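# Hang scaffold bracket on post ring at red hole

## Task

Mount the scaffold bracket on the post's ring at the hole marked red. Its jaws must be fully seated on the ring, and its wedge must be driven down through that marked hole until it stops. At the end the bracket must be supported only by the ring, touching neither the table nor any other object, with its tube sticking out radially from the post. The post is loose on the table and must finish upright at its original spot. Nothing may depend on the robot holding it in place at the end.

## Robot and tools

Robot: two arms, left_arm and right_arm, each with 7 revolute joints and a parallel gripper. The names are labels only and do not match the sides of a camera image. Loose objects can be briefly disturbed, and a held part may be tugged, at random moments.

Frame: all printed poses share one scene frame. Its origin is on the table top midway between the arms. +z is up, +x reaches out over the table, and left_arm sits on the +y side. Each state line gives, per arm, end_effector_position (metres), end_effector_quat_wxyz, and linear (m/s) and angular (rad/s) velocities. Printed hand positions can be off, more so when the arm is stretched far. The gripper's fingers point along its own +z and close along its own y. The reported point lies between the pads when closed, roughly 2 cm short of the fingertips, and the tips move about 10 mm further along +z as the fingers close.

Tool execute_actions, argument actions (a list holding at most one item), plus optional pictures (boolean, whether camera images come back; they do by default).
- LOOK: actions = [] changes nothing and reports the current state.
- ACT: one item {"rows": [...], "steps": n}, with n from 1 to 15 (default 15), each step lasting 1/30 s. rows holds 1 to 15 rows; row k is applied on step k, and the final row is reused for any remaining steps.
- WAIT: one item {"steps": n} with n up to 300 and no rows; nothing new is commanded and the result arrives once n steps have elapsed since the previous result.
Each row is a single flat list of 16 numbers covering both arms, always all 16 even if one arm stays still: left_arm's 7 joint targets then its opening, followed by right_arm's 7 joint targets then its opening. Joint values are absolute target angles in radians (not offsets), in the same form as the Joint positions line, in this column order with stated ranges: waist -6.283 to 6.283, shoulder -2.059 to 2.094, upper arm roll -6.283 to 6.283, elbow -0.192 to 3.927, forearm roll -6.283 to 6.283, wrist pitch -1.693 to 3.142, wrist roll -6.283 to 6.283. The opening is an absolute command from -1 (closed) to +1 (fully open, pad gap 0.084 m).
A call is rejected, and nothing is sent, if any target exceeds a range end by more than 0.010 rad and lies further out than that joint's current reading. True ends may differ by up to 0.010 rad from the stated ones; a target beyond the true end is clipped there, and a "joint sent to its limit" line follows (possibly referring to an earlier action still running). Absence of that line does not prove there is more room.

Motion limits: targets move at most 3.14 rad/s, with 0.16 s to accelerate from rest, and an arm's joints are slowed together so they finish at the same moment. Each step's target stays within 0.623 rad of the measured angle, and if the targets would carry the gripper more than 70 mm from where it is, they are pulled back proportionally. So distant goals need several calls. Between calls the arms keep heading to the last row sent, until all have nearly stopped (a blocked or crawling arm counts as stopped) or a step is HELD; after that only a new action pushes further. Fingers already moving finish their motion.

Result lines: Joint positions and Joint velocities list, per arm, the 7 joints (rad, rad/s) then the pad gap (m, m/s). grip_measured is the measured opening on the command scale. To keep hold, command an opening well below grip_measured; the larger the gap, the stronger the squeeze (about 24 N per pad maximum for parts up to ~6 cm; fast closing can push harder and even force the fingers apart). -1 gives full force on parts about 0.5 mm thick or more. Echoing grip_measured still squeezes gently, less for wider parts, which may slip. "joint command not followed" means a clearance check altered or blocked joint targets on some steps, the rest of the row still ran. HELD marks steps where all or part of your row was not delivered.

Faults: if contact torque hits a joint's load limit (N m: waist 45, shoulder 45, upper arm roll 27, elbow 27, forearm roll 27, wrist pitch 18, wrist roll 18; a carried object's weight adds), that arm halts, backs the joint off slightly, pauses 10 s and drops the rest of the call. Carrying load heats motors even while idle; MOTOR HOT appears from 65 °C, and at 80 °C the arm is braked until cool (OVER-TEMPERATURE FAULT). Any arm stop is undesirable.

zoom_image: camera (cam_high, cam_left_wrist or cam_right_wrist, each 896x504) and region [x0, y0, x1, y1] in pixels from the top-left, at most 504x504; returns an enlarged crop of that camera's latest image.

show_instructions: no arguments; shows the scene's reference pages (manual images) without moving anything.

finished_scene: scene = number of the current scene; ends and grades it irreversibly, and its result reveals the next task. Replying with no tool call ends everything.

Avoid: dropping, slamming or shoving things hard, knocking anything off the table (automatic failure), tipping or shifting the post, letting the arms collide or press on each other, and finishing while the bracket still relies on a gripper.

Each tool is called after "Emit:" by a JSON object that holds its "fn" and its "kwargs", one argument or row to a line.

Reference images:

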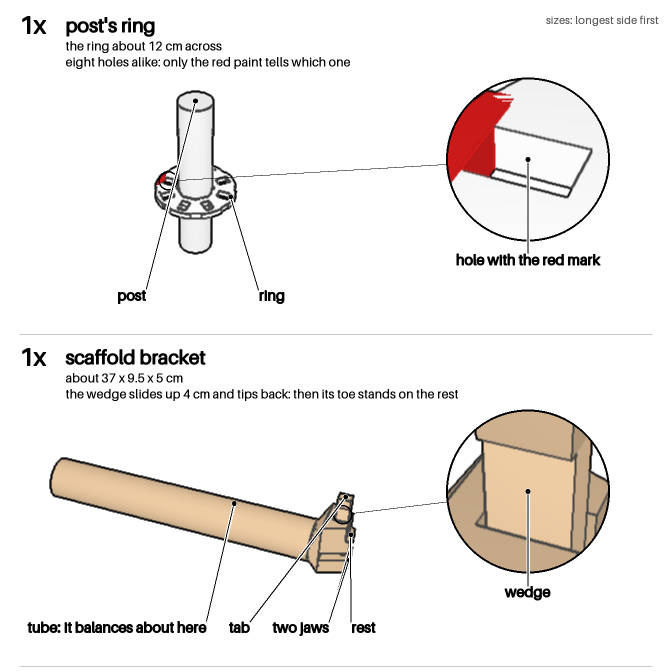

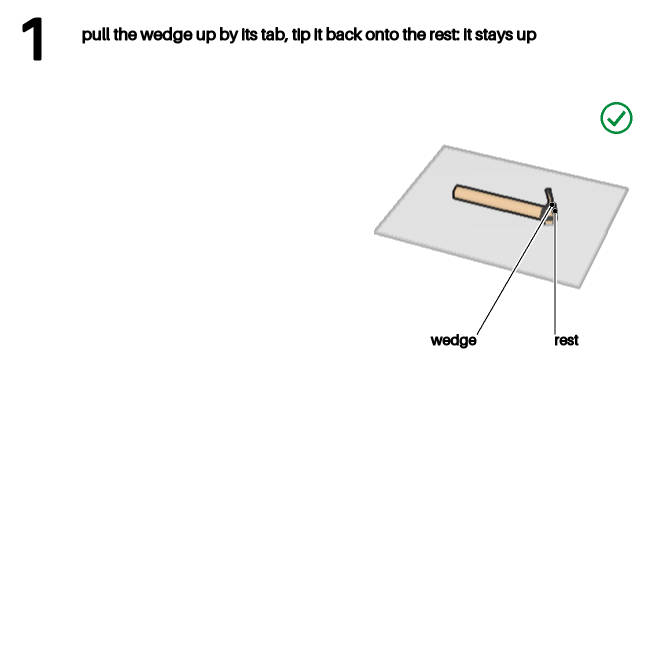

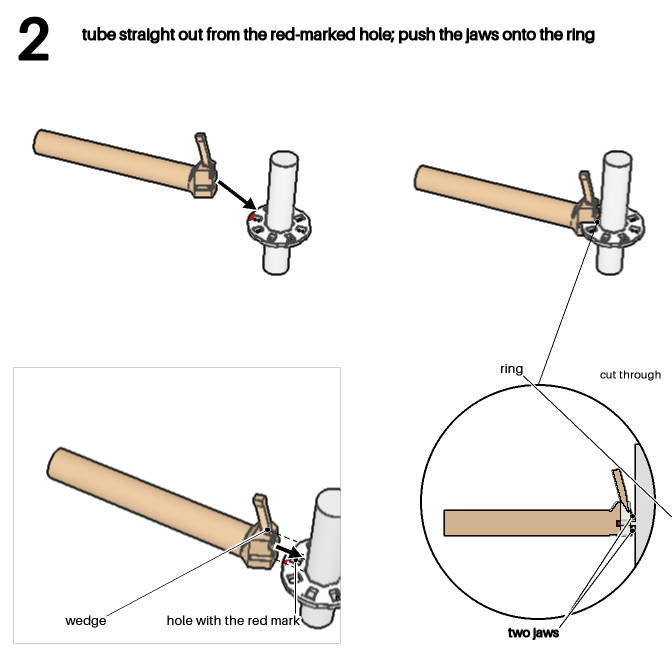

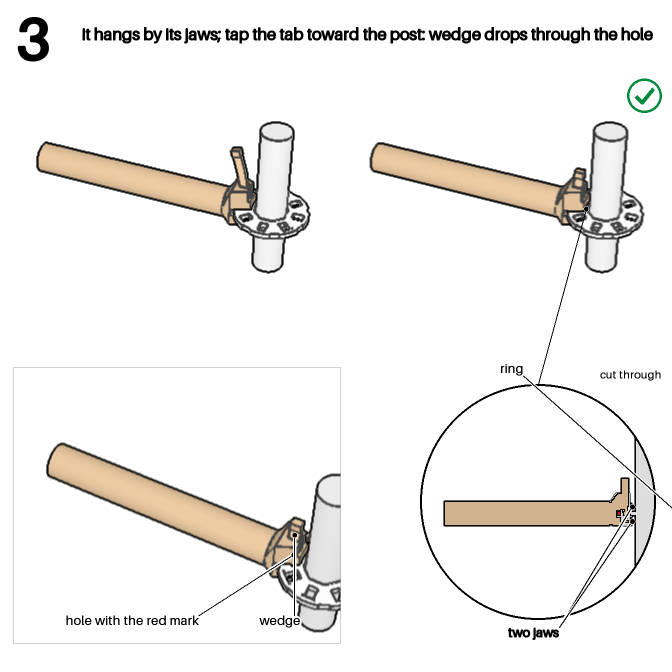

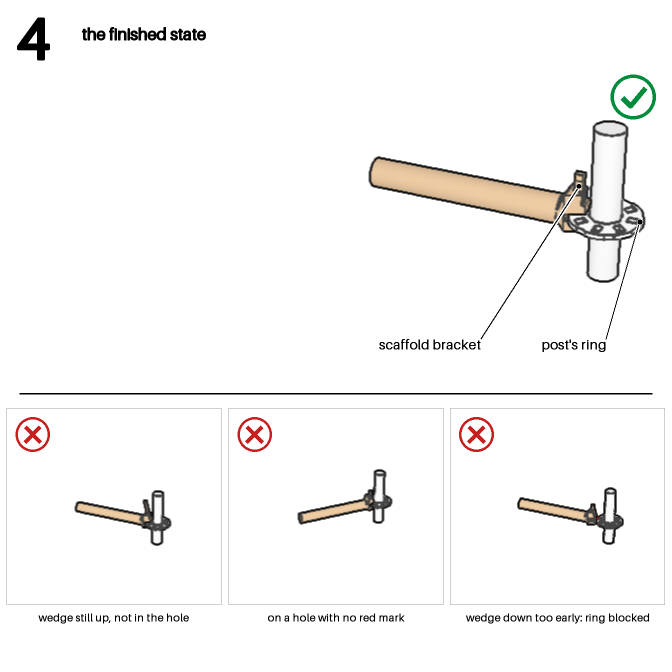

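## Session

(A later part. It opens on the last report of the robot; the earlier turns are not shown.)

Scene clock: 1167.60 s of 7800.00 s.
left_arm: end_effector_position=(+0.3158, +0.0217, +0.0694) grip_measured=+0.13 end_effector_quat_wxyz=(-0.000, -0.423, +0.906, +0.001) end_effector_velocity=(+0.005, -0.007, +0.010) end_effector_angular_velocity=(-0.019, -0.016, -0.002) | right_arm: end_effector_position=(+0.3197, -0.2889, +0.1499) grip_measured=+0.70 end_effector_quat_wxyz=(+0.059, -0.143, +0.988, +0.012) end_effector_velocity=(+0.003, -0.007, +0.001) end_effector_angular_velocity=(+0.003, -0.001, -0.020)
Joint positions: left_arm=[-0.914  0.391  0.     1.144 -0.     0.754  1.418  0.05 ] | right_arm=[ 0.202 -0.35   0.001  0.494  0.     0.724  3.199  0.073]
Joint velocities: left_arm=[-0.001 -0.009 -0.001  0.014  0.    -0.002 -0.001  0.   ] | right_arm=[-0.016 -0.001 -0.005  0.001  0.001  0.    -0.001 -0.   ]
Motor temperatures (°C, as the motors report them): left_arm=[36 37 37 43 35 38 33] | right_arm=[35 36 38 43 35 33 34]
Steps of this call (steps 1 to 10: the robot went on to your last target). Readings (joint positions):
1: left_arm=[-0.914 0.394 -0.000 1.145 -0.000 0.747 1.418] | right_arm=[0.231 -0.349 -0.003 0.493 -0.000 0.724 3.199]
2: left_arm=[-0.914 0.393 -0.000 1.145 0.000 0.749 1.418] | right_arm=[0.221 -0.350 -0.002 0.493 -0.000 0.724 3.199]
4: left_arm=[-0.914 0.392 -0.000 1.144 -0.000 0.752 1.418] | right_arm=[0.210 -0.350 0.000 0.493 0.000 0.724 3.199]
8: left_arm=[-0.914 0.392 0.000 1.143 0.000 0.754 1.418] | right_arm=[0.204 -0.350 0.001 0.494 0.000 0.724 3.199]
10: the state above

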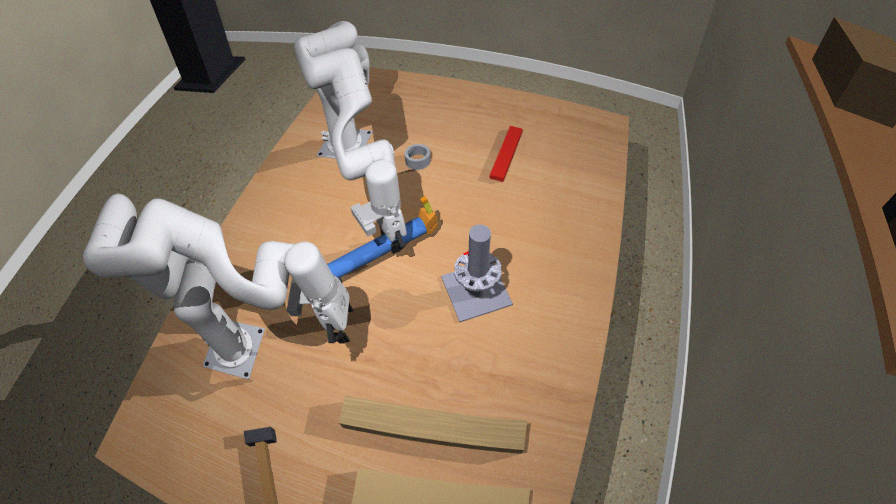

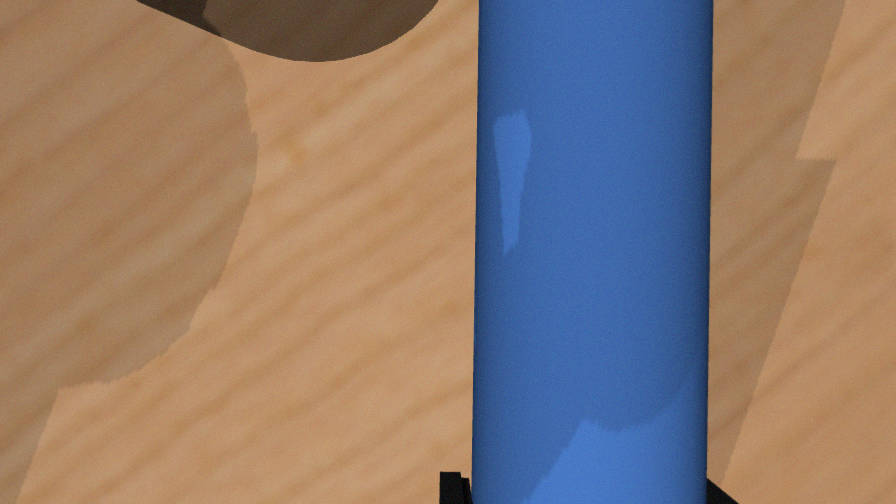

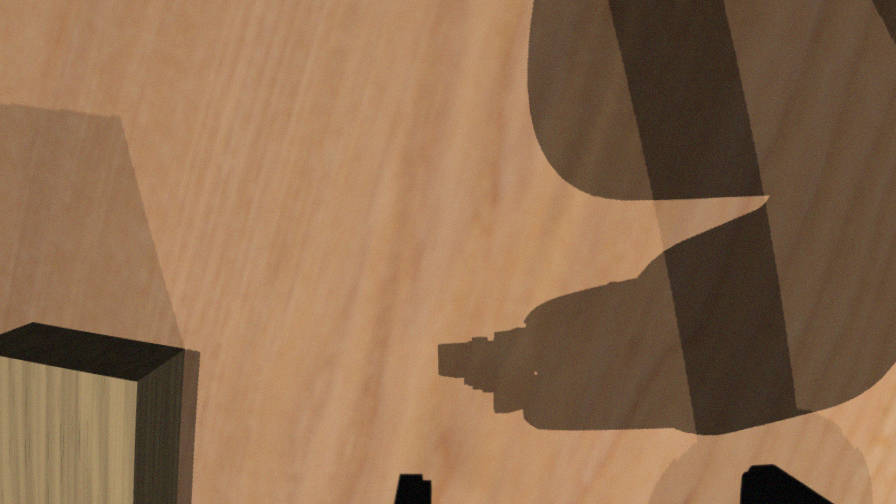

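Emit:
{"fn": "execute_actions", "kwargs": {
  "actions": [
    {"rows": [[-0.9137,0.3899,0,1.1444,0,0.7546,1.4198,-1,0.2,-0.3495,0,0.4940,0,0.7224,3.199,0.7],[-0.9128,0.3895,0,1.1443,0,0.7547,1.4249,-1,0.2,-0.3470,0,0.4941,0,0.7168,3.199,0.7],[-0.9114,0.3890,0,1.1440,0,0.7550,1.4334,-1,0.2,-0.3429,0,0.4944,0,0.7077,3.199,0.7],[-0.9094,0.3882,0,1.1436,0,0.7554,1.4451,-1,0.2,-0.3372,0,0.4948,0,0.6951,3.198,0.7],[-0.9069,0.3872,0,1.1431,0,0.7559,1.4598,-1,0.2,-0.3301,0,0.4952,0,0.6791,3.198,0.7],[-0.9039,0.3860,0,1.1425,0,0.7565,1.4775,-1,0.2,-0.3215,0,0.4958,0,0.6600,3.197,0.7],[-0.9005,0.3846,0,1.1419,0,0.7572,1.4980,-1,0.2,-0.3115,0,0.4965,0,0.6379,3.197,0.7],[-0.8965,0.3830,0,1.1411,0,0.7580,1.5212,-1,0.2,-0.3002,0,0.4972,0,0.6128,3.196,0.7],[-0.8922,0.3813,0,1.1402,0,0.7589,1.5471,-1,0.2,-0.2877,0,0.4980,0,0.5849,3.195,0.7],[-0.8874,0.3794,0,1.1393,0,0.7599,1.5754,-1,0.2,-0.2739,0,0.4989,0,0.5543,3.195,0.7],[-0.8822,0.3773,0,1.1383,0,0.7609,1.6060,-1,0.2,-0.2590,0,0.4999,0,0.5212,3.194,0.7],[-0.8766,0.3751,0,1.1372,0,0.7621,1.6390,-1,0.2,-0.2430,0,0.5010,0,0.4856,3.193,0.7],[-0.8707,0.3728,0,1.1360,0,0.7633,1.6740,-1,0.2,-0.2259,0,0.5021,0,0.4478,3.192,0.7],[-0.8644,0.3703,0,1.1348,0,0.7645,1.7111,-1,0.2,-0.2079,0,0.5033,0,0.4078,3.191,0.7],[-0.8578,0.3676,0,1.1335,0,0.7659,1.7500,-1,0.2,-0.1890,0,0.5045,0,0.3657,3.190,0.7]], "steps": 15}
  ],
  "pictures": false
}}

Emit:
{"fn": "execute_actions", "kwargs": {
  "actions": [
    {"rows": [[-0.8509,0.3649,0,1.1322,0,0.7673,1.7907,-1,0.2,-0.1692,0,0.5058,0,0.3217,3.189,0.7],[-0.8438,0.3620,0,1.1308,0,0.7687,1.8330,-1,0.2,-0.1486,0,0.5072,0,0.2760,3.188,0.7],[-0.8363,0.3591,0,1.1293,0,0.7702,1.8769,-1,0.2,-0.1273,0,0.5086,0,0.2286,3.187,0.7],[-0.8287,0.3560,0,1.1278,0,0.7718,1.9222,-1,0.2,-0.1053,0,0.5100,0,0.1797,3.185,0.7],[-0.8208,0.3529,0,1.1263,0,0.7734,1.9688,-1,0.2,-0.0826,0,0.5115,0,0.1293,3.184,0.7],[-0.8127,0.3497,0,1.1247,0,0.7750,2.0166,-1,0.2,-0.0594,0,0.5130,0,0.0777,3.183,0.7],[-0.8044,0.3464,0,1.1231,0,0.7767,2.0655,-1,0.2,-0.0356,0,0.5146,0,0.0249,3.182,0.7],[-0.7960,0.3430,0,1.1214,0,0.7784,2.1153,-1,0.2,-0.0114,0,0.5162,0,-0.0289,3.180,0.7],[-0.7875,0.3396,0,1.1198,0,0.7801,2.1659,-1,0.2,0.0132,0,0.5178,0,-0.0835,3.179,0.7],[-0.7788,0.3362,0,1.1181,0,0.7819,2.2172,-1,0.2,0.0381,0,0.5194,0,-0.1390,3.177,0.7],[-0.7700,0.3327,0,1.1163,0,0.7837,2.2691,-1,0.2,0.0634,0,0.5211,0,-0.1951,3.176,0.7],[-0.7611,0.3291,0,1.1146,0,0.7855,2.3215,-1,0.2,0.0888,0,0.5228,0,-0.2516,3.175,0.7],[-0.7522,0.3256,0,1.1129,0,0.7873,2.3743,-1,0.2,0.1145,0,0.5245,0,-0.3086,3.173,0.7],[-0.7432,0.3220,0,1.1111,0,0.7891,2.4272,-1,0.2,0.1402,0,0.5262,0,-0.3658,3.172,0.7],[-0.7343,0.3185,0,1.1094,0,0.7909,2.4804,-1,0.2,0.1661,0,0.5279,0,-0.4232,3.170,0.7]], "steps": 15}
  ],
  "pictures": false
}}

Emit:
{"fn": "execute_actions", "kwargs": {
  "actions": [
    {"rows": [[-0.7253,0.3149,0,1.1076,0,0.7927,2.5335,-1,0.2010,0.1919,0,0.5295,0,-0.4806,3.169,0.7],[-0.7163,0.3113,0,1.1058,0,0.7945,2.5864,-1,0.2041,0.2176,0,0.5312,0,-0.5378,3.167,0.7],[-0.7074,0.3078,0,1.1041,0,0.7963,2.6392,-1,0.2090,0.2433,0,0.5329,0,-0.5948,3.166,0.7],[-0.6985,0.3042,0,1.1024,0,0.7981,2.6916,-1,0.2155,0.2687,0,0.5346,0,-0.6513,3.165,0.7],[-0.6897,0.3007,0,1.1006,0,0.7999,2.7435,-1,0.2237,0.2940,0,0.5363,0,-0.7074,3.163,0.7],[-0.6810,0.2973,0,1.0989,0,0.8017,2.7948,-1,0.2333,0.3189,0,0.5379,0,-0.7629,3.162,0.7],[-0.6725,0.2939,0,1.0973,0,0.8034,2.8454,-1,0.2441,0.3435,0,0.5395,0,-0.8175,3.160,0.7],[-0.6641,0.2905,0,1.0956,0,0.8051,2.8952,-1,0.2561,0.3677,0,0.5411,0,-0.8713,3.159,0.7],[-0.6558,0.2872,0,1.0940,0,0.8068,2.9441,-1,0.2691,0.3915,0,0.5427,0,-0.9241,3.158,0.7],[-0.6477,0.2840,0,1.0924,0,0.8084,2.9919,-1,0.2830,0.4147,0,0.5442,0,-0.9757,3.156,0.7],[-0.6398,0.2809,0,1.0909,0,0.8100,3.0385,-1,0.2975,0.4374,0,0.5457,0,-1.0261,3.155,0.7],[-0.6322,0.2778,0,1.0894,0,0.8116,3.0838,-1,0.3126,0.4594,0,0.5471,0,-1.0750,3.154,0.7],[-0.6247,0.2749,0,1.0879,0,0.8131,3.1277,-1,0.3282,0.4807,0,0.5485,0,-1.1224,3.153,0.7],[-0.6176,0.2720,0,1.0865,0,0.8145,3.1700,-1,0.3440,0.5013,0,0.5499,0,-1.1681,3.152,0.7],[-0.6107,0.2693,0,1.0852,0,0.8159,3.2107,-1,0.3600,0.5211,0,0.5512,0,-1.2121,3.151,0.7]], "steps": 15}
  ],
  "pictures": false
}}

Emit:
{"fn": "execute_actions", "kwargs": {
  "actions": [
    {"rows": [[-0.6041,0.2666,0,1.0839,0,0.8173,3.2496,-1,0.3760,0.5400,0,0.5524,0,-1.2542,3.150,0.7],[-0.5978,0.2641,0,1.0827,0,0.8185,3.2867,-1,0.3918,0.5580,0,0.5536,0,-1.2942,3.149,0.7],[-0.5919,0.2618,0,1.0815,0,0.8197,3.3217,-1,0.4074,0.5751,0,0.5547,0,-1.3320,3.148,0.7],[-0.5863,0.2596,0,1.0804,0,0.8209,3.3547,-1,0.4225,0.5911,0,0.5558,0,-1.3676,3.147,0.7],[-0.5811,0.2575,0,1.0794,0,0.8219,3.3853,-1,0.4370,0.6060,0,0.5568,0,-1.4007,3.146,0.7],[-0.5763,0.2556,0,1.0785,0,0.8229,3.4136,-1,0.4509,0.6198,0,0.5577,0,-1.4313,3.145,0.7],[-0.5720,0.2539,0,1.0776,0,0.8238,3.4395,-1,0.4639,0.6323,0,0.5585,0,-1.4592,3.144,0.7],[-0.5680,0.2523,0,1.0768,0,0.8246,3.4627,-1,0.4759,0.6436,0,0.5592,0,-1.4843,3.144,0.7],[-0.5646,0.2509,0,1.0762,0,0.8253,3.4832,-1,0.4867,0.6536,0,0.5599,0,-1.5064,3.143,0.7],[-0.5616,0.2497,0,1.0756,0,0.8259,3.5009,-1,0.4963,0.6622,0,0.5605,0,-1.5255,3.143,0.7],[-0.5591,0.2487,0,1.0751,0,0.8264,3.5156,-1,0.5045,0.6693,0,0.5609,0,-1.5415,3.142,0.7],[-0.5571,0.2479,0,1.0747,0,0.8268,3.5273,-1,0.5110,0.6750,0,0.5613,0,-1.5541,3.142,0.7],[-0.5557,0.2474,0,1.0744,0,0.8271,3.5358,-1,0.5159,0.6791,0,0.5616,0,-1.5632,3.142,0.7],[-0.5548,0.2470,0,1.0743,0,0.8272,3.5409,-1,0.5190,0.6816,0,0.5617,0,-1.5688,3.142,0.7],[-0.5545,0.2469,0,1.0742,0,0.8273,3.5427,-1,0.5200,0.6825,0,0.5618,0,-1.5707,3.142,0.7]], "steps": 15}
  ],
  "pictures": false
}}

Emit:
{"fn": "execute_actions", "kwargs": {
  "actions": [
    {"steps": 15}
  ]
}}

Scene clock: 1279.50 s of 7800.00 s.
left_arm: end_effector_position=(+0.3282, +0.0351, +0.0743) grip_measured=+0.13 end_effector_quat_wxyz=(+0.000, -0.345, +0.939, +0.000) end_effector_velocity=(+0.053, +0.063, +0.019) end_effector_angular_velocity=(-0.000, +0.001, -0.758) | right_arm: end_effector_position=(+0.3596, -0.2758, +0.1415) grip_measured=+0.70 end_effector_quat_wxyz=(+0.121, -0.143, +0.982, +0.024) end_effector_velocity=(+0.167, +0.060, -0.035) end_effector_angular_velocity=(+0.183, -0.534, +0.027)
Joint positions: left_arm=[-0.879  0.376  0.     1.138  0.     0.762  1.623  0.05 ] | right_arm=[ 0.2   -0.252  0.     0.5    0.     0.505  3.194  0.073]
Joint velocities: left_arm=[ 0.156 -0.062 -0.    -0.031 -0.001  0.031  0.915 -0.   ] | right_arm=[ 0.001  0.445  0.     0.029 -0.    -0.981 -0.027  0.   ]
Motor temperatures (°C, as the motors report them): left_arm=[36 39 37 47 35 39 33] | right_arm=[35 36 38 45 35 33 34]
Steps of this call (steps 1 to 30: the robot went on to your last target; steps 31 to 90: nothing new was sent; then 108.40 s passed at rest; steps 91 to 105: all 15 steps of this action). Readings (joint positions):
91: left_arm=[-0.914 0.390 -0.000 1.144 -0.000 0.754 1.418] | right_arm=[0.200 -0.350 -0.000 0.494 -0.000 0.724 3.199]
92: left_arm=[-0.914 0.390 -0.000 1.144 -0.000 0.755 1.419] | right_arm=[0.200 -0.350 -0.000 0.494 -0.000 0.724 3.199]
94: left_arm=[-0.913 0.390 -0.000 1.144 -0.000 0.755 1.424] | right_arm=[0.200 -0.348 -0.000 0.494 -0.000 0.718 3.199]
98: left_arm=[-0.907 0.387 -0.001 1.143 -0.000 0.756 1.462] | right_arm=[0.200 -0.329 -0.000 0.495 -0.000 0.677 3.198]
105: the state above

Scene clock: 1280.00 s of 7800.00 s.
left_arm: end_effector_position=(+0.3622, +0.0807, +0.0873) grip_measured=+0.13 end_effector_quat_wxyz=(+0.000, -0.086, +0.996, +0.000) end_effector_velocity=(+0.074, +0.113, +0.031) end_effector_angular_velocity=(-0.000, -0.000, -1.259) | right_arm: end_effector_position=(+0.4537, -0.2423, +0.1294) grip_measured=+0.70 end_effector_quat_wxyz=(+0.311, -0.145, +0.937, +0.059) end_effector_velocity=(+0.163, +0.058, -0.005) end_effector_angular_velocity=(+0.293, -0.897, +0.034)
Joint positions: left_arm=[-0.771  0.333  0.     1.117  0.     0.783  2.261  0.05 ] | right_arm=[ 0.2    0.058  0.     0.521  0.    -0.182  3.176  0.073]
Joint velocities: left_arm=[ 0.258 -0.103  0.    -0.05  -0.     0.052  1.517 -0.   ] | right_arm=[ 0.001  0.739 -0.     0.049 -0.001 -1.633 -0.041  0.   ]
Motor temperatures (°C, as the motors report them): left_arm=[36 39 37 47 35 39 33] | right_arm=[35 36 38 45 35 33 34]
Steps of this call (steps 1 to 15: all 15 steps of this action). Readings (joint positions):
1: left_arm=[-0.874 0.374 0.000 1.137 -0.000 0.763 1.654] | right_arm=[0.200 -0.236 0.000 0.501 0.000 0.471 3.193]
2: left_arm=[-0.868 0.372 0.000 1.136 -0.000 0.764 1.688] | right_arm=[0.200 -0.220 0.000 0.503 0.000 0.435 3.192]
4: left_arm=[-0.856 0.367 0.000 1.133 0.000 0.766 1.761] | right_arm=[0.200 -0.185 0.000 0.505 0.000 0.357 3.190]
8: left_arm=[-0.828 0.356 0.000 1.128 0.000 0.772 1.926] | right_arm=[0.200 -0.105 0.000 0.510 0.000 0.179 3.185]
15: the state above

Scene clock: 1280.50 s of 7800.00 s.
left_arm: end_effector_position=(+0.3950, +0.1392, +0.1022) grip_measured=+0.13 end_effector_quat_wxyz=(-0.000, +0.229, +0.973, +0.000) end_effector_velocity=(+0.053, +0.109, +0.028) end_effector_angular_velocity=(-0.002, -0.003, -1.161) | right_arm: end_effector_position=(+0.4732, -0.1789, +0.1401) grip_measured=+0.70 end_effector_quat_wxyz=(+0.519, -0.179, +0.827, +0.120) end_effector_velocity=(-0.111, +0.213, +0.036) end_effector_angular_velocity=(+0.346, -0.802, +0.455)
Joint positions: left_arm=[-0.642  0.282  0.     1.091  0.     0.81   3.027  0.05 ] | right_arm=[ 0.297  0.43   0.     0.545 -0.    -1.009  3.156  0.073]
Joint velocities: left_arm=[ 0.237 -0.095 -0.    -0.044  0.     0.047  1.397  0.   ] | right_arm=[ 0.439  0.685  0.002  0.045 -0.001 -1.513 -0.033  0.   ]
Motor temperatures (°C, as the motors report them): left_arm=[36 39 37 47 35 39 33] | right_arm=[35 36 38 45 35 33 34]
Steps of this call (steps 1 to 15: all 15 steps of this action). Readings (joint positions):
1: left_arm=[-0.763 0.330 0.000 1.115 0.000 0.785 2.313] | right_arm=[0.200 0.082 0.000 0.522 0.000 -0.237 3.175]
2: left_arm=[-0.754 0.326 0.000 1.113 0.000 0.787 2.364] | right_arm=[0.200 0.108 0.000 0.524 0.000 -0.293 3.174]
4: left_arm=[-0.736 0.319 0.000 1.110 0.000 0.791 2.468] | right_arm=[0.201 0.158 -0.000 0.527 0.000 -0.405 3.171]
8: left_arm=[-0.701 0.305 0.000 1.103 0.000 0.798 2.678] | right_arm=[0.217 0.260 -0.001 0.534 0.000 -0.631 3.165]
15: the state above

Scene clock: 1281.00 s of 7800.00 s.
left_arm: end_effector_position=(+0.4113, +0.1779, +0.1115) grip_measured=+0.13 end_effector_quat_wxyz=(+0.000, +0.419, +0.908, +0.000) end_effector_velocity=(+0.011, +0.028, +0.006) end_effector_angular_velocity=(-0.000, -0.000, -0.290) | right_arm: end_effector_position=(+0.3966, -0.0964, +0.1557) grip_measured=+0.70 end_effector_quat_wxyz=(+0.621, -0.239, +0.716, +0.209) end_effector_velocity=(-0.086, +0.062, +0.012) end_effector_angular_velocity=(+0.127, -0.181, +0.195)
Joint positions: left_arm=[-0.56   0.249  0.     1.075  0.     0.826  3.512  0.05 ] | right_arm=[ 0.504  0.668  0.001  0.56  -0.    -1.537  3.143  0.073]
Joint velocities: left_arm=[ 0.06  -0.024  0.    -0.012 -0.     0.011  0.35  -0.   ] | right_arm=[ 0.194  0.174  0.001  0.011  0.001 -0.384 -0.008  0.   ]
Motor temperatures (°C, as the motors report them): left_arm=[36 39 37 47 35 39 33] | right_arm=[35 36 38 45 35 33 34]
Steps of this call (steps 1 to 15: all 15 steps of this action). Readings (joint positions):
1: left_arm=[-0.634 0.278 0.000 1.090 0.000 0.811 3.073] | right_arm=[0.312 0.452 0.000 0.547 -0.000 -1.059 3.154]
2: left_arm=[-0.626 0.275 0.000 1.088 0.000 0.813 3.118] | right_arm=[0.328 0.474 0.000 0.548 -0.000 -1.108 3.153]
4: left_arm=[-0.612 0.270 0.000 1.085 0.000 0.816 3.203] | right_arm=[0.360 0.516 0.000 0.551 -0.000 -1.200 3.151]
8: left_arm=[-0.587 0.260 0.000 1.080 0.000 0.821 3.351] | right_arm=[0.423 0.589 0.001 0.555 -0.000 -1.361 3.147]
15: the state above

Scene clock: 1281.50 s of 7800.00 s.
left_arm: end_effector_position=(+0.4120, +0.1802, +0.1120) grip_measured=+0.13 end_effector_quat_wxyz=(-0.000, +0.431, +0.902, -0.000) end_effector_velocity=(+0.001, +0.000, +0.000) end_effector_angular_velocity=(-0.001, -0.001, -0.000) | right_arm: end_effector_position=(+0.3896, -0.0917, +0.1572) grip_measured=+0.70 end_effector_quat_wxyz=(+0.627, -0.243, +0.708, +0.216) end_effector_velocity=(-0.000, -0.000, -0.001) end_effector_angular_velocity=(-0.002, -0.000, -0.000)
Joint positions: left_arm=[-0.555  0.247 -0.     1.074 -0.     0.827  3.543  0.05 ] | right_arm=[ 0.52   0.682 -0.     0.562  0.    -1.571  3.142  0.073]
Joint velocities: left_arm=[ 0.001 -0.     0.     0.001 -0.    -0.     0.001 -0.   ] | right_arm=[ 0.     0.002  0.    -0.001  0.001 -0.002 -0.002 -0.   ]
Motor temperatures (°C, as the motors report them): left_arm=[36 39 37 47 35 39 33] | right_arm=[35 36 38 45 35 33 34]
Steps of this call (steps 1 to 15: the robot went on to your last target). Readings (joint positions):
1: left_arm=[-0.558 0.248 0.000 1.075 0.000 0.827 3.522] | right_arm=[0.509 0.672 0.001 0.561 -0.000 -1.548 3.142]
2: left_arm=[-0.557 0.248 0.000 1.075 0.000 0.827 3.528] | right_arm=[0.513 0.676 0.000 0.561 -0.000 -1.555 3.142]
4: left_arm=[-0.556 0.247 -0.000 1.074 -0.000 0.827 3.536] | right_arm=[0.516 0.679 -0.000 0.562 0.000 -1.563 3.142]
8: left_arm=[-0.555 0.247 -0.001 1.074 -0.000 0.827 3.541] | right_arm=[0.519 0.681 -0.001 0.562 0.000 -1.569 3.142]
15: the state above

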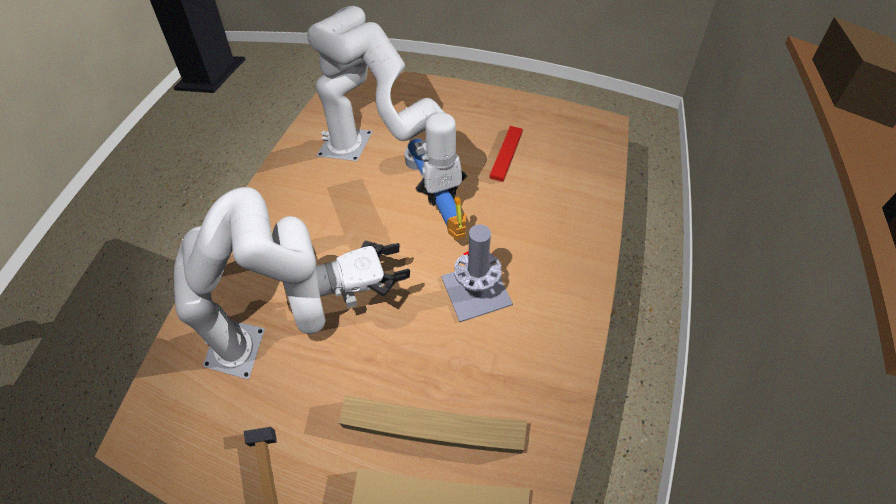

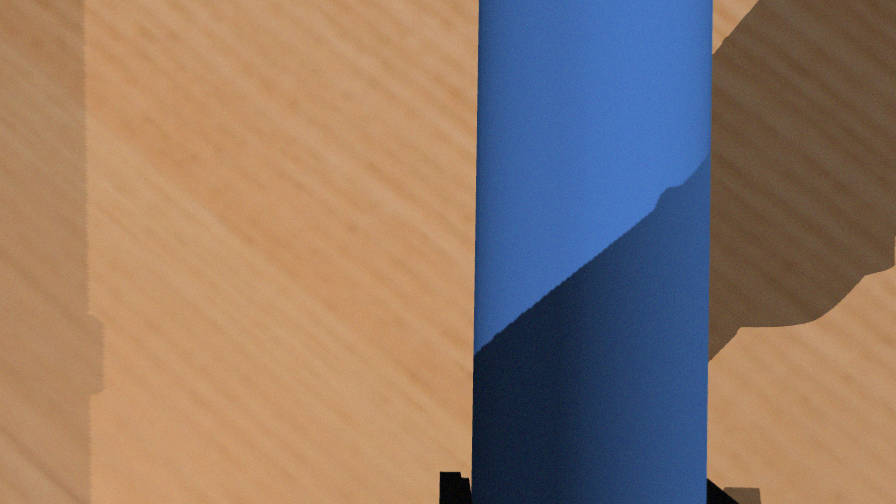

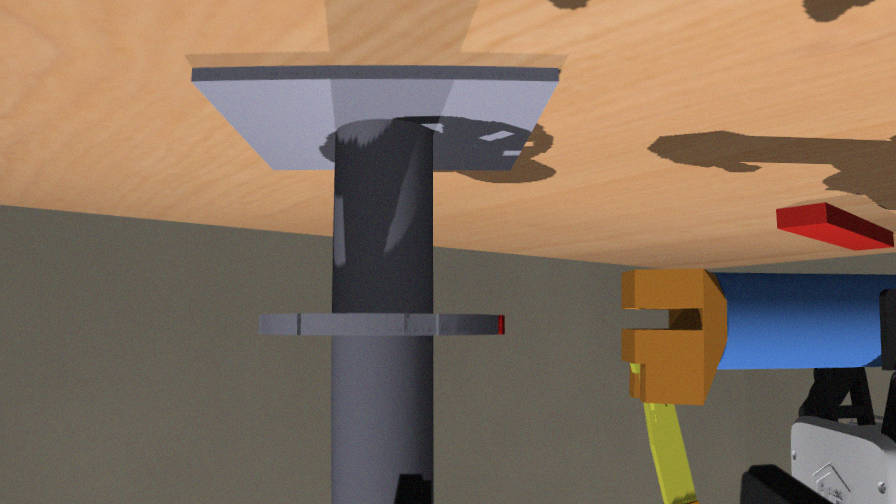

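Emit:
{"fn": "zoom_image", "kwargs": {
  "camera": "cam_right_wrist",
  "region": [440, 250, 760, 430]
}}

Emit:
{"fn": "zoom_image", "kwargs": {
  "camera": "cam_high",
  "region": [410, 180, 530, 300]
}}

Region (440, 250, 760, 430) of cam_right_wrist's 896x504 image, scaled by 1.575, with more detail than that image has; it fills the top 284 rows of this view, and the rest is white.

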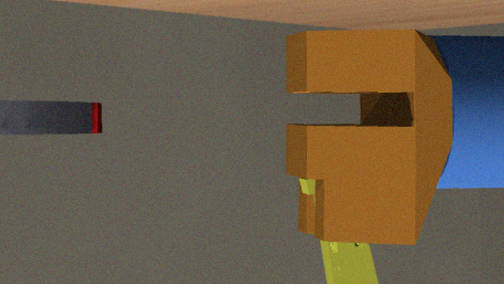

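Region (410, 180, 530, 300) of cam_high's 896x504 image, scaled by 4.200, with more detail than that image has.

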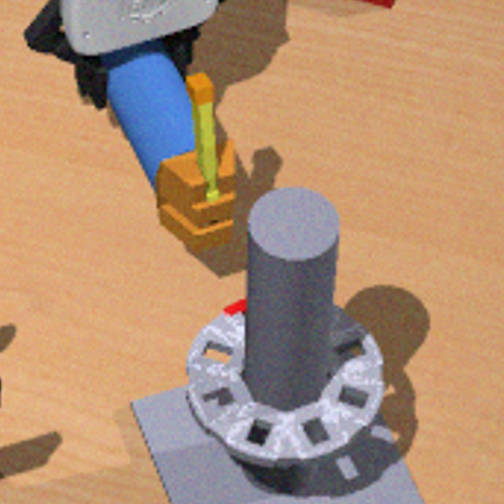

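Emit:
{"fn": "execute_actions", "kwargs": {
  "actions": [
    {"rows": [[-0.5546,0.2473,0,1.0749,0,0.8275,3.5426,-1,0.52,0.6825,0,0.5618,0,-1.5707,3.142,0.7],[-0.5550,0.2486,0,1.0768,0,0.8282,3.5422,-1,0.52,0.6825,0,0.5618,0,-1.5707,3.142,0.7],[-0.5555,0.2507,0,1.0799,0,0.8293,3.5417,-1,0.52,0.6825,0,0.5618,0,-1.5707,3.142,0.7],[-0.5562,0.2535,0,1.0842,0,0.8307,3.5410,-1,0.52,0.6825,0,0.5618,0,-1.5707,3.142,0.7],[-0.5572,0.2569,0,1.0894,0,0.8325,3.5400,-1,0.52,0.6825,0,0.5618,0,-1.5707,3.142,0.7],[-0.5582,0.2610,0,1.0955,0,0.8346,3.5390,-1,0.52,0.6825,0,0.5618,0,-1.5707,3.142,0.7],[-0.5595,0.2655,0,1.1025,0,0.8369,3.5377,-1,0.52,0.6825,0,0.5618,0,-1.5707,3.142,0.7],[-0.5608,0.2706,0,1.1102,0,0.8396,3.5364,-1,0.52,0.6825,0,0.5618,0,-1.5707,3.142,0.7],[-0.5623,0.2761,0,1.1185,0,0.8424,3.5349,-1,0.52,0.6825,0,0.5618,0,-1.5707,3.142,0.7],[-0.5638,0.2820,0,1.1274,0,0.8454,3.5334,-1,0.52,0.6825,0,0.5618,0,-1.5707,3.142,0.7],[-0.5655,0.2881,0,1.1367,0,0.8486,3.5317,-1,0.52,0.6825,0,0.5618,0,-1.5707,3.142,0.7],[-0.5672,0.2945,0,1.1464,0,0.8519,3.5300,-1,0.52,0.6825,0,0.5618,0,-1.5707,3.142,0.7],[-0.5689,0.3011,0,1.1564,0,0.8553,3.5283,-1,0.52,0.6825,0,0.5618,0,-1.5707,3.142,0.7],[-0.5707,0.3077,0,1.1665,0,0.8588,3.5265,-1,0.52,0.6825,0,0.5618,0,-1.5707,3.142,0.7],[-0.5725,0.3145,0,1.1768,0,0.8623,3.5247,-1,0.52,0.6825,0,0.5618,0,-1.5707,3.142,0.7]], "steps": 15}
  ],
  "pictures": false
}}

Emit:
{"fn": "execute_actions", "kwargs": {
  "actions": [
    {"rows": [[-0.5743,0.3213,0,1.1870,0,0.8657,3.5229,-1,0.52,0.6825,0,0.5618,0,-1.5707,3.142,0.7],[-0.5761,0.3279,0,1.1971,0,0.8692,3.5211,-1,0.52,0.6825,0,0.5618,0,-1.5707,3.142,0.7],[-0.5778,0.3345,0,1.2071,0,0.8726,3.5194,-1,0.52,0.6825,0,0.5618,0,-1.5707,3.142,0.7],[-0.5795,0.3409,0,1.2168,0,0.8759,3.5177,-1,0.52,0.6825,0,0.5618,0,-1.5707,3.142,0.7],[-0.5812,0.3470,0,1.2261,0,0.8791,3.5160,-1,0.52,0.6825,0,0.5618,0,-1.5707,3.142,0.7],[-0.5827,0.3529,0,1.2350,0,0.8821,3.5145,-1,0.52,0.6825,0,0.5618,0,-1.5707,3.142,0.7],[-0.5842,0.3584,0,1.2433,0,0.8849,3.5130,-1,0.52,0.6825,0,0.5618,0,-1.5707,3.142,0.7],[-0.5855,0.3635,0,1.2510,0,0.8876,3.5117,-1,0.52,0.6825,0,0.5618,0,-1.5707,3.142,0.7],[-0.5868,0.3680,0,1.2580,0,0.8899,3.5104,-1,0.52,0.6825,0,0.5618,0,-1.5707,3.142,0.7],[-0.5878,0.3721,0,1.2641,0,0.8920,3.5094,-1,0.52,0.6825,0,0.5618,0,-1.5707,3.142,0.7],[-0.5888,0.3755,0,1.2693,0,0.8938,3.5084,-1,0.52,0.6825,0,0.5618,0,-1.5707,3.142,0.7],[-0.5895,0.3783,0,1.2736,0,0.8952,3.5077,-1,0.52,0.6825,0,0.5618,0,-1.5707,3.142,0.7],[-0.5900,0.3804,0,1.2767,0,0.8963,3.5072,-1,0.52,0.6825,0,0.5618,0,-1.5707,3.142,0.7],[-0.5904,0.3817,0,1.2786,0,0.8970,3.5068,-1,0.52,0.6825,0,0.5618,0,-1.5707,3.142,0.7],[-0.5905,0.3821,0,1.2793,0,0.8972,3.5067,-1,0.52,0.6825,0,0.5618,0,-1.5707,3.142,0.7]], "steps": 15}
  ],
  "pictures": false
}}

Emit:
{"fn": "execute_actions", "kwargs": {
  "actions": [
    {"steps": 20}
  ]
}}

Emit:
{"fn": "zoom_image", "kwargs": {
  "camera": "cam_right_wrist",
  "region": [460, 280, 620, 370]
}}

Scene clock: 1379.30 s of 7800.00 s.
left_arm: end_effector_position=(+0.4237, +0.1666, +0.1134) grip_measured=+0.13 end_effector_quat_wxyz=(+0.000, +0.431, +0.902, -0.000) end_effector_velocity=(+0.045, -0.054, +0.004) end_effector_angular_velocity=(+0.000, +0.000, -0.001) | right_arm: end_effector_position=(+0.3895, -0.0916, +0.1571) grip_measured=+0.70 end_effector_quat_wxyz=(+0.627, -0.243, +0.708, +0.216) end_effector_velocity=(+0.000, -0.000, +0.000) end_effector_angular_velocity=(-0.000, -0.001, -0.000)
Joint positions: left_arm=[-0.567  0.294 -0.     1.145 -0.     0.851  3.53   0.05 ] | right_arm=[ 0.52   0.683  0.     0.562 -0.    -1.571  3.142  0.073]
Joint velocities: left_arm=[-0.05   0.186 -0.     0.282  0.     0.096 -0.05  -0.   ] | right_arm=[-0.     0.     0.     0.     0.    -0.    -0.001  0.   ]
Motor temperatures (°C, as the motors report them): left_arm=[36 39 37 48 35 39 33] | right_arm=[35 37 38 41 35 33 34]
Steps of this call (steps 1 to 15: the robot went on to your last target; steps 16 to 90: nothing new was sent; then 94.30 s passed at rest; steps 91 to 105: all 15 steps of this action). Readings (joint positions):
91: left_arm=[-0.555 0.247 0.000 1.074 0.000 0.827 3.543] | right_arm=[0.520 0.682 0.000 0.562 -0.000 -1.571 3.142]
92: left_arm=[-0.555 0.247 0.000 1.074 0.000 0.827 3.543] | right_arm=[0.520 0.683 -0.000 0.562 0.000 -1.571 3.142]
94: left_arm=[-0.555 0.248 0.000 1.076 0.000 0.828 3.542] | right_arm=[0.520 0.682 0.000 0.562 -0.000 -1.571 3.142]
98: left_arm=[-0.557 0.258 0.000 1.091 0.000 0.833 3.540] | right_arm=[0.520 0.683 0.000 0.562 0.000 -1.571 3.142]
105: the state above

Scene clock: 1379.80 s of 7800.00 s.
left_arm: end_effector_position=(+0.4424, +0.1425, +0.1146) grip_measured=+0.13 end_effector_quat_wxyz=(+0.000, +0.431, +0.902, -0.000) end_effector_velocity=(+0.015, -0.021, +0.000) end_effector_angular_velocity=(+0.001, +0.000, -0.001) | right_arm: end_effector_position=(+0.3895, -0.0916, +0.1571) grip_measured=+0.70 end_effector_quat_wxyz=(+0.627, -0.243, +0.708, +0.216) end_effector_velocity=(-0.000, +0.000, +0.001) end_effector_angular_velocity=(-0.001, -0.001, +0.002)
Joint positions: left_arm=[-0.589  0.376 -0.     1.27  -0.     0.894  3.508  0.05 ] | right_arm=[ 0.52   0.683  0.     0.562 -0.    -1.571  3.142  0.073]
Joint velocities: left_arm=[-0.019  0.071 -0.     0.108  0.001  0.037 -0.018 -0.   ] | right_arm=[ 0.    -0.001 -0.    -0.    -0.002  0.    -0.001 -0.   ]
Motor temperatures (°C, as the motors report them): left_arm=[36 39 37 48 35 39 33] | right_arm=[35 37 38 41 35 33 34]
Steps of this call (steps 1 to 15: all 15 steps of this action). Readings (joint positions):
1: left_arm=[-0.569 0.300 -0.000 1.155 -0.000 0.855 3.529] | right_arm=[0.520 0.682 0.000 0.562 0.000 -1.571 3.142]
2: left_arm=[-0.570 0.307 -0.000 1.165 -0.000 0.858 3.527] | right_arm=[0.520 0.683 0.000 0.562 -0.000 -1.571 3.142]
4: left_arm=[-0.574 0.320 -0.000 1.184 -0.000 0.865 3.523] | right_arm=[0.520 0.683 0.000 0.562 -0.000 -1.571 3.142]
8: left_arm=[-0.581 0.345 -0.000 1.223 -0.000 0.878 3.517] | right_arm=[0.520 0.682 0.000 0.562 -0.000 -1.571 3.142]
15: the state above

Scene clock: 1380.47 s of 7800.00 s.
left_arm: end_effector_position=(+0.4438, +0.1409, +0.1147) grip_measured=+0.13 end_effector_quat_wxyz=(-0.000, +0.431, +0.902, +0.000) end_effector_velocity=(+0.000, -0.000, +0.000) end_effector_angular_velocity=(+0.000, -0.000, -0.001) | right_arm: end_effector_position=(+0.3895, -0.0916, +0.1571) grip_measured=+0.70 end_effector_quat_wxyz=(+0.627, -0.243, +0.708, +0.216) end_effector_velocity=(+0.000, -0.001, -0.001) end_effector_angular_velocity=(+0.000, +0.001, -0.002)
Joint positions: left_arm=[-0.59   0.382  0.     1.279  0.     0.897  3.507  0.05 ] | right_arm=[ 0.52   0.682  0.     0.562 -0.    -1.571  3.142  0.073]
Joint velocities: left_arm=[-0.     0.     0.     0.     0.    -0.     0.001  0.   ] | right_arm=[-0.001  0.001 -0.     0.     0.001 -0.     0.002 -0.   ]
Motor temperatures (°C, as the motors report them): left_arm=[36 39 37 48 35 39 33] | right_arm=[35 37 38 41 35 33 34]
Steps of this call (steps 1 to 15: the robot went on to your last target; steps 16 to 20: nothing new was sent). Readings (joint positions):
1: left_arm=[-0.589 0.378 -0.000 1.273 -0.000 0.895 3.508] | right_arm=[0.520 0.683 -0.000 0.562 0.000 -1.571 3.142]
2: left_arm=[-0.590 0.379 -0.000 1.275 -0.000 0.896 3.507] | right_arm=[0.520 0.683 0.000 0.562 -0.000 -1.571 3.142]
4: left_arm=[-0.590 0.381 -0.000 1.277 -0.000 0.897 3.507] | right_arm=[0.520 0.683 -0.000 0.562 0.000 -1.571 3.142]
8: left_arm=[-0.590 0.382 0.000 1.279 0.000 0.897 3.507] | right_arm=[0.520 0.683 0.000 0.562 0.000 -1.571 3.142]
20: the state above
All arms were judged still, so your last target was given up. Only a new action makes them travel on or press farther. Fingers that are still opening or closing keep moving.

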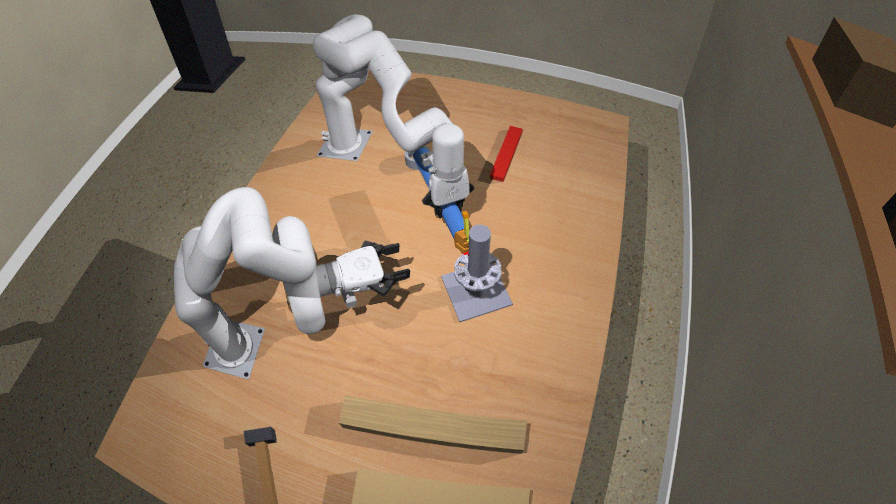

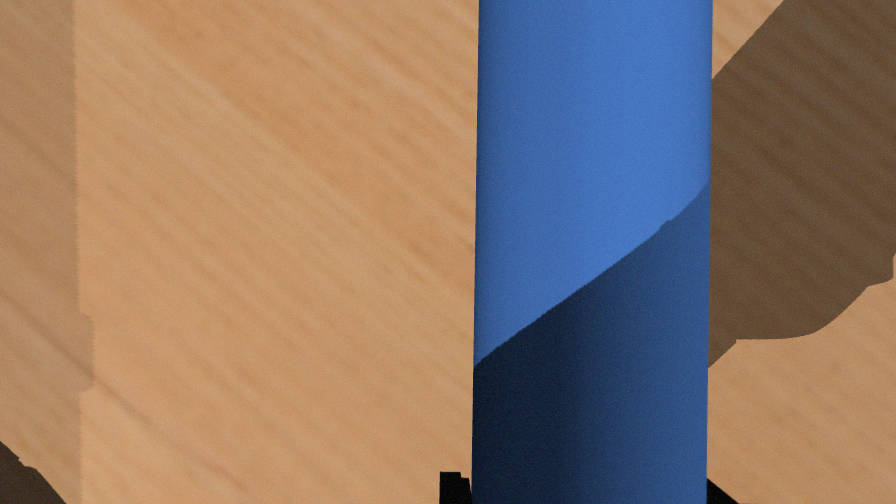

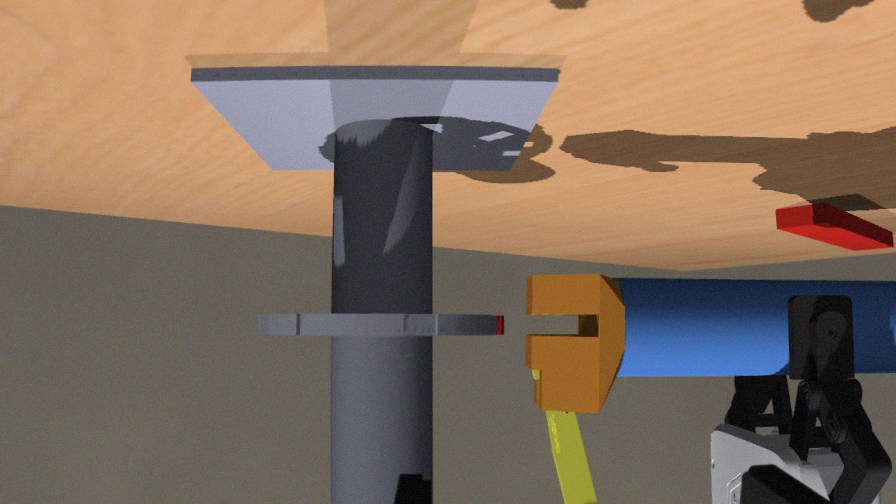

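Region (460, 280, 620, 370) of cam_right_wrist's 896x504 image, scaled by 3.150, with more detail than that image has; it fills the top 284 rows of this view, and the rest is white.

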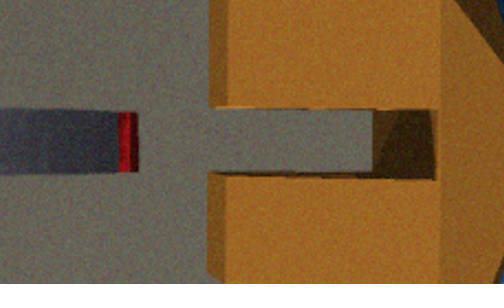

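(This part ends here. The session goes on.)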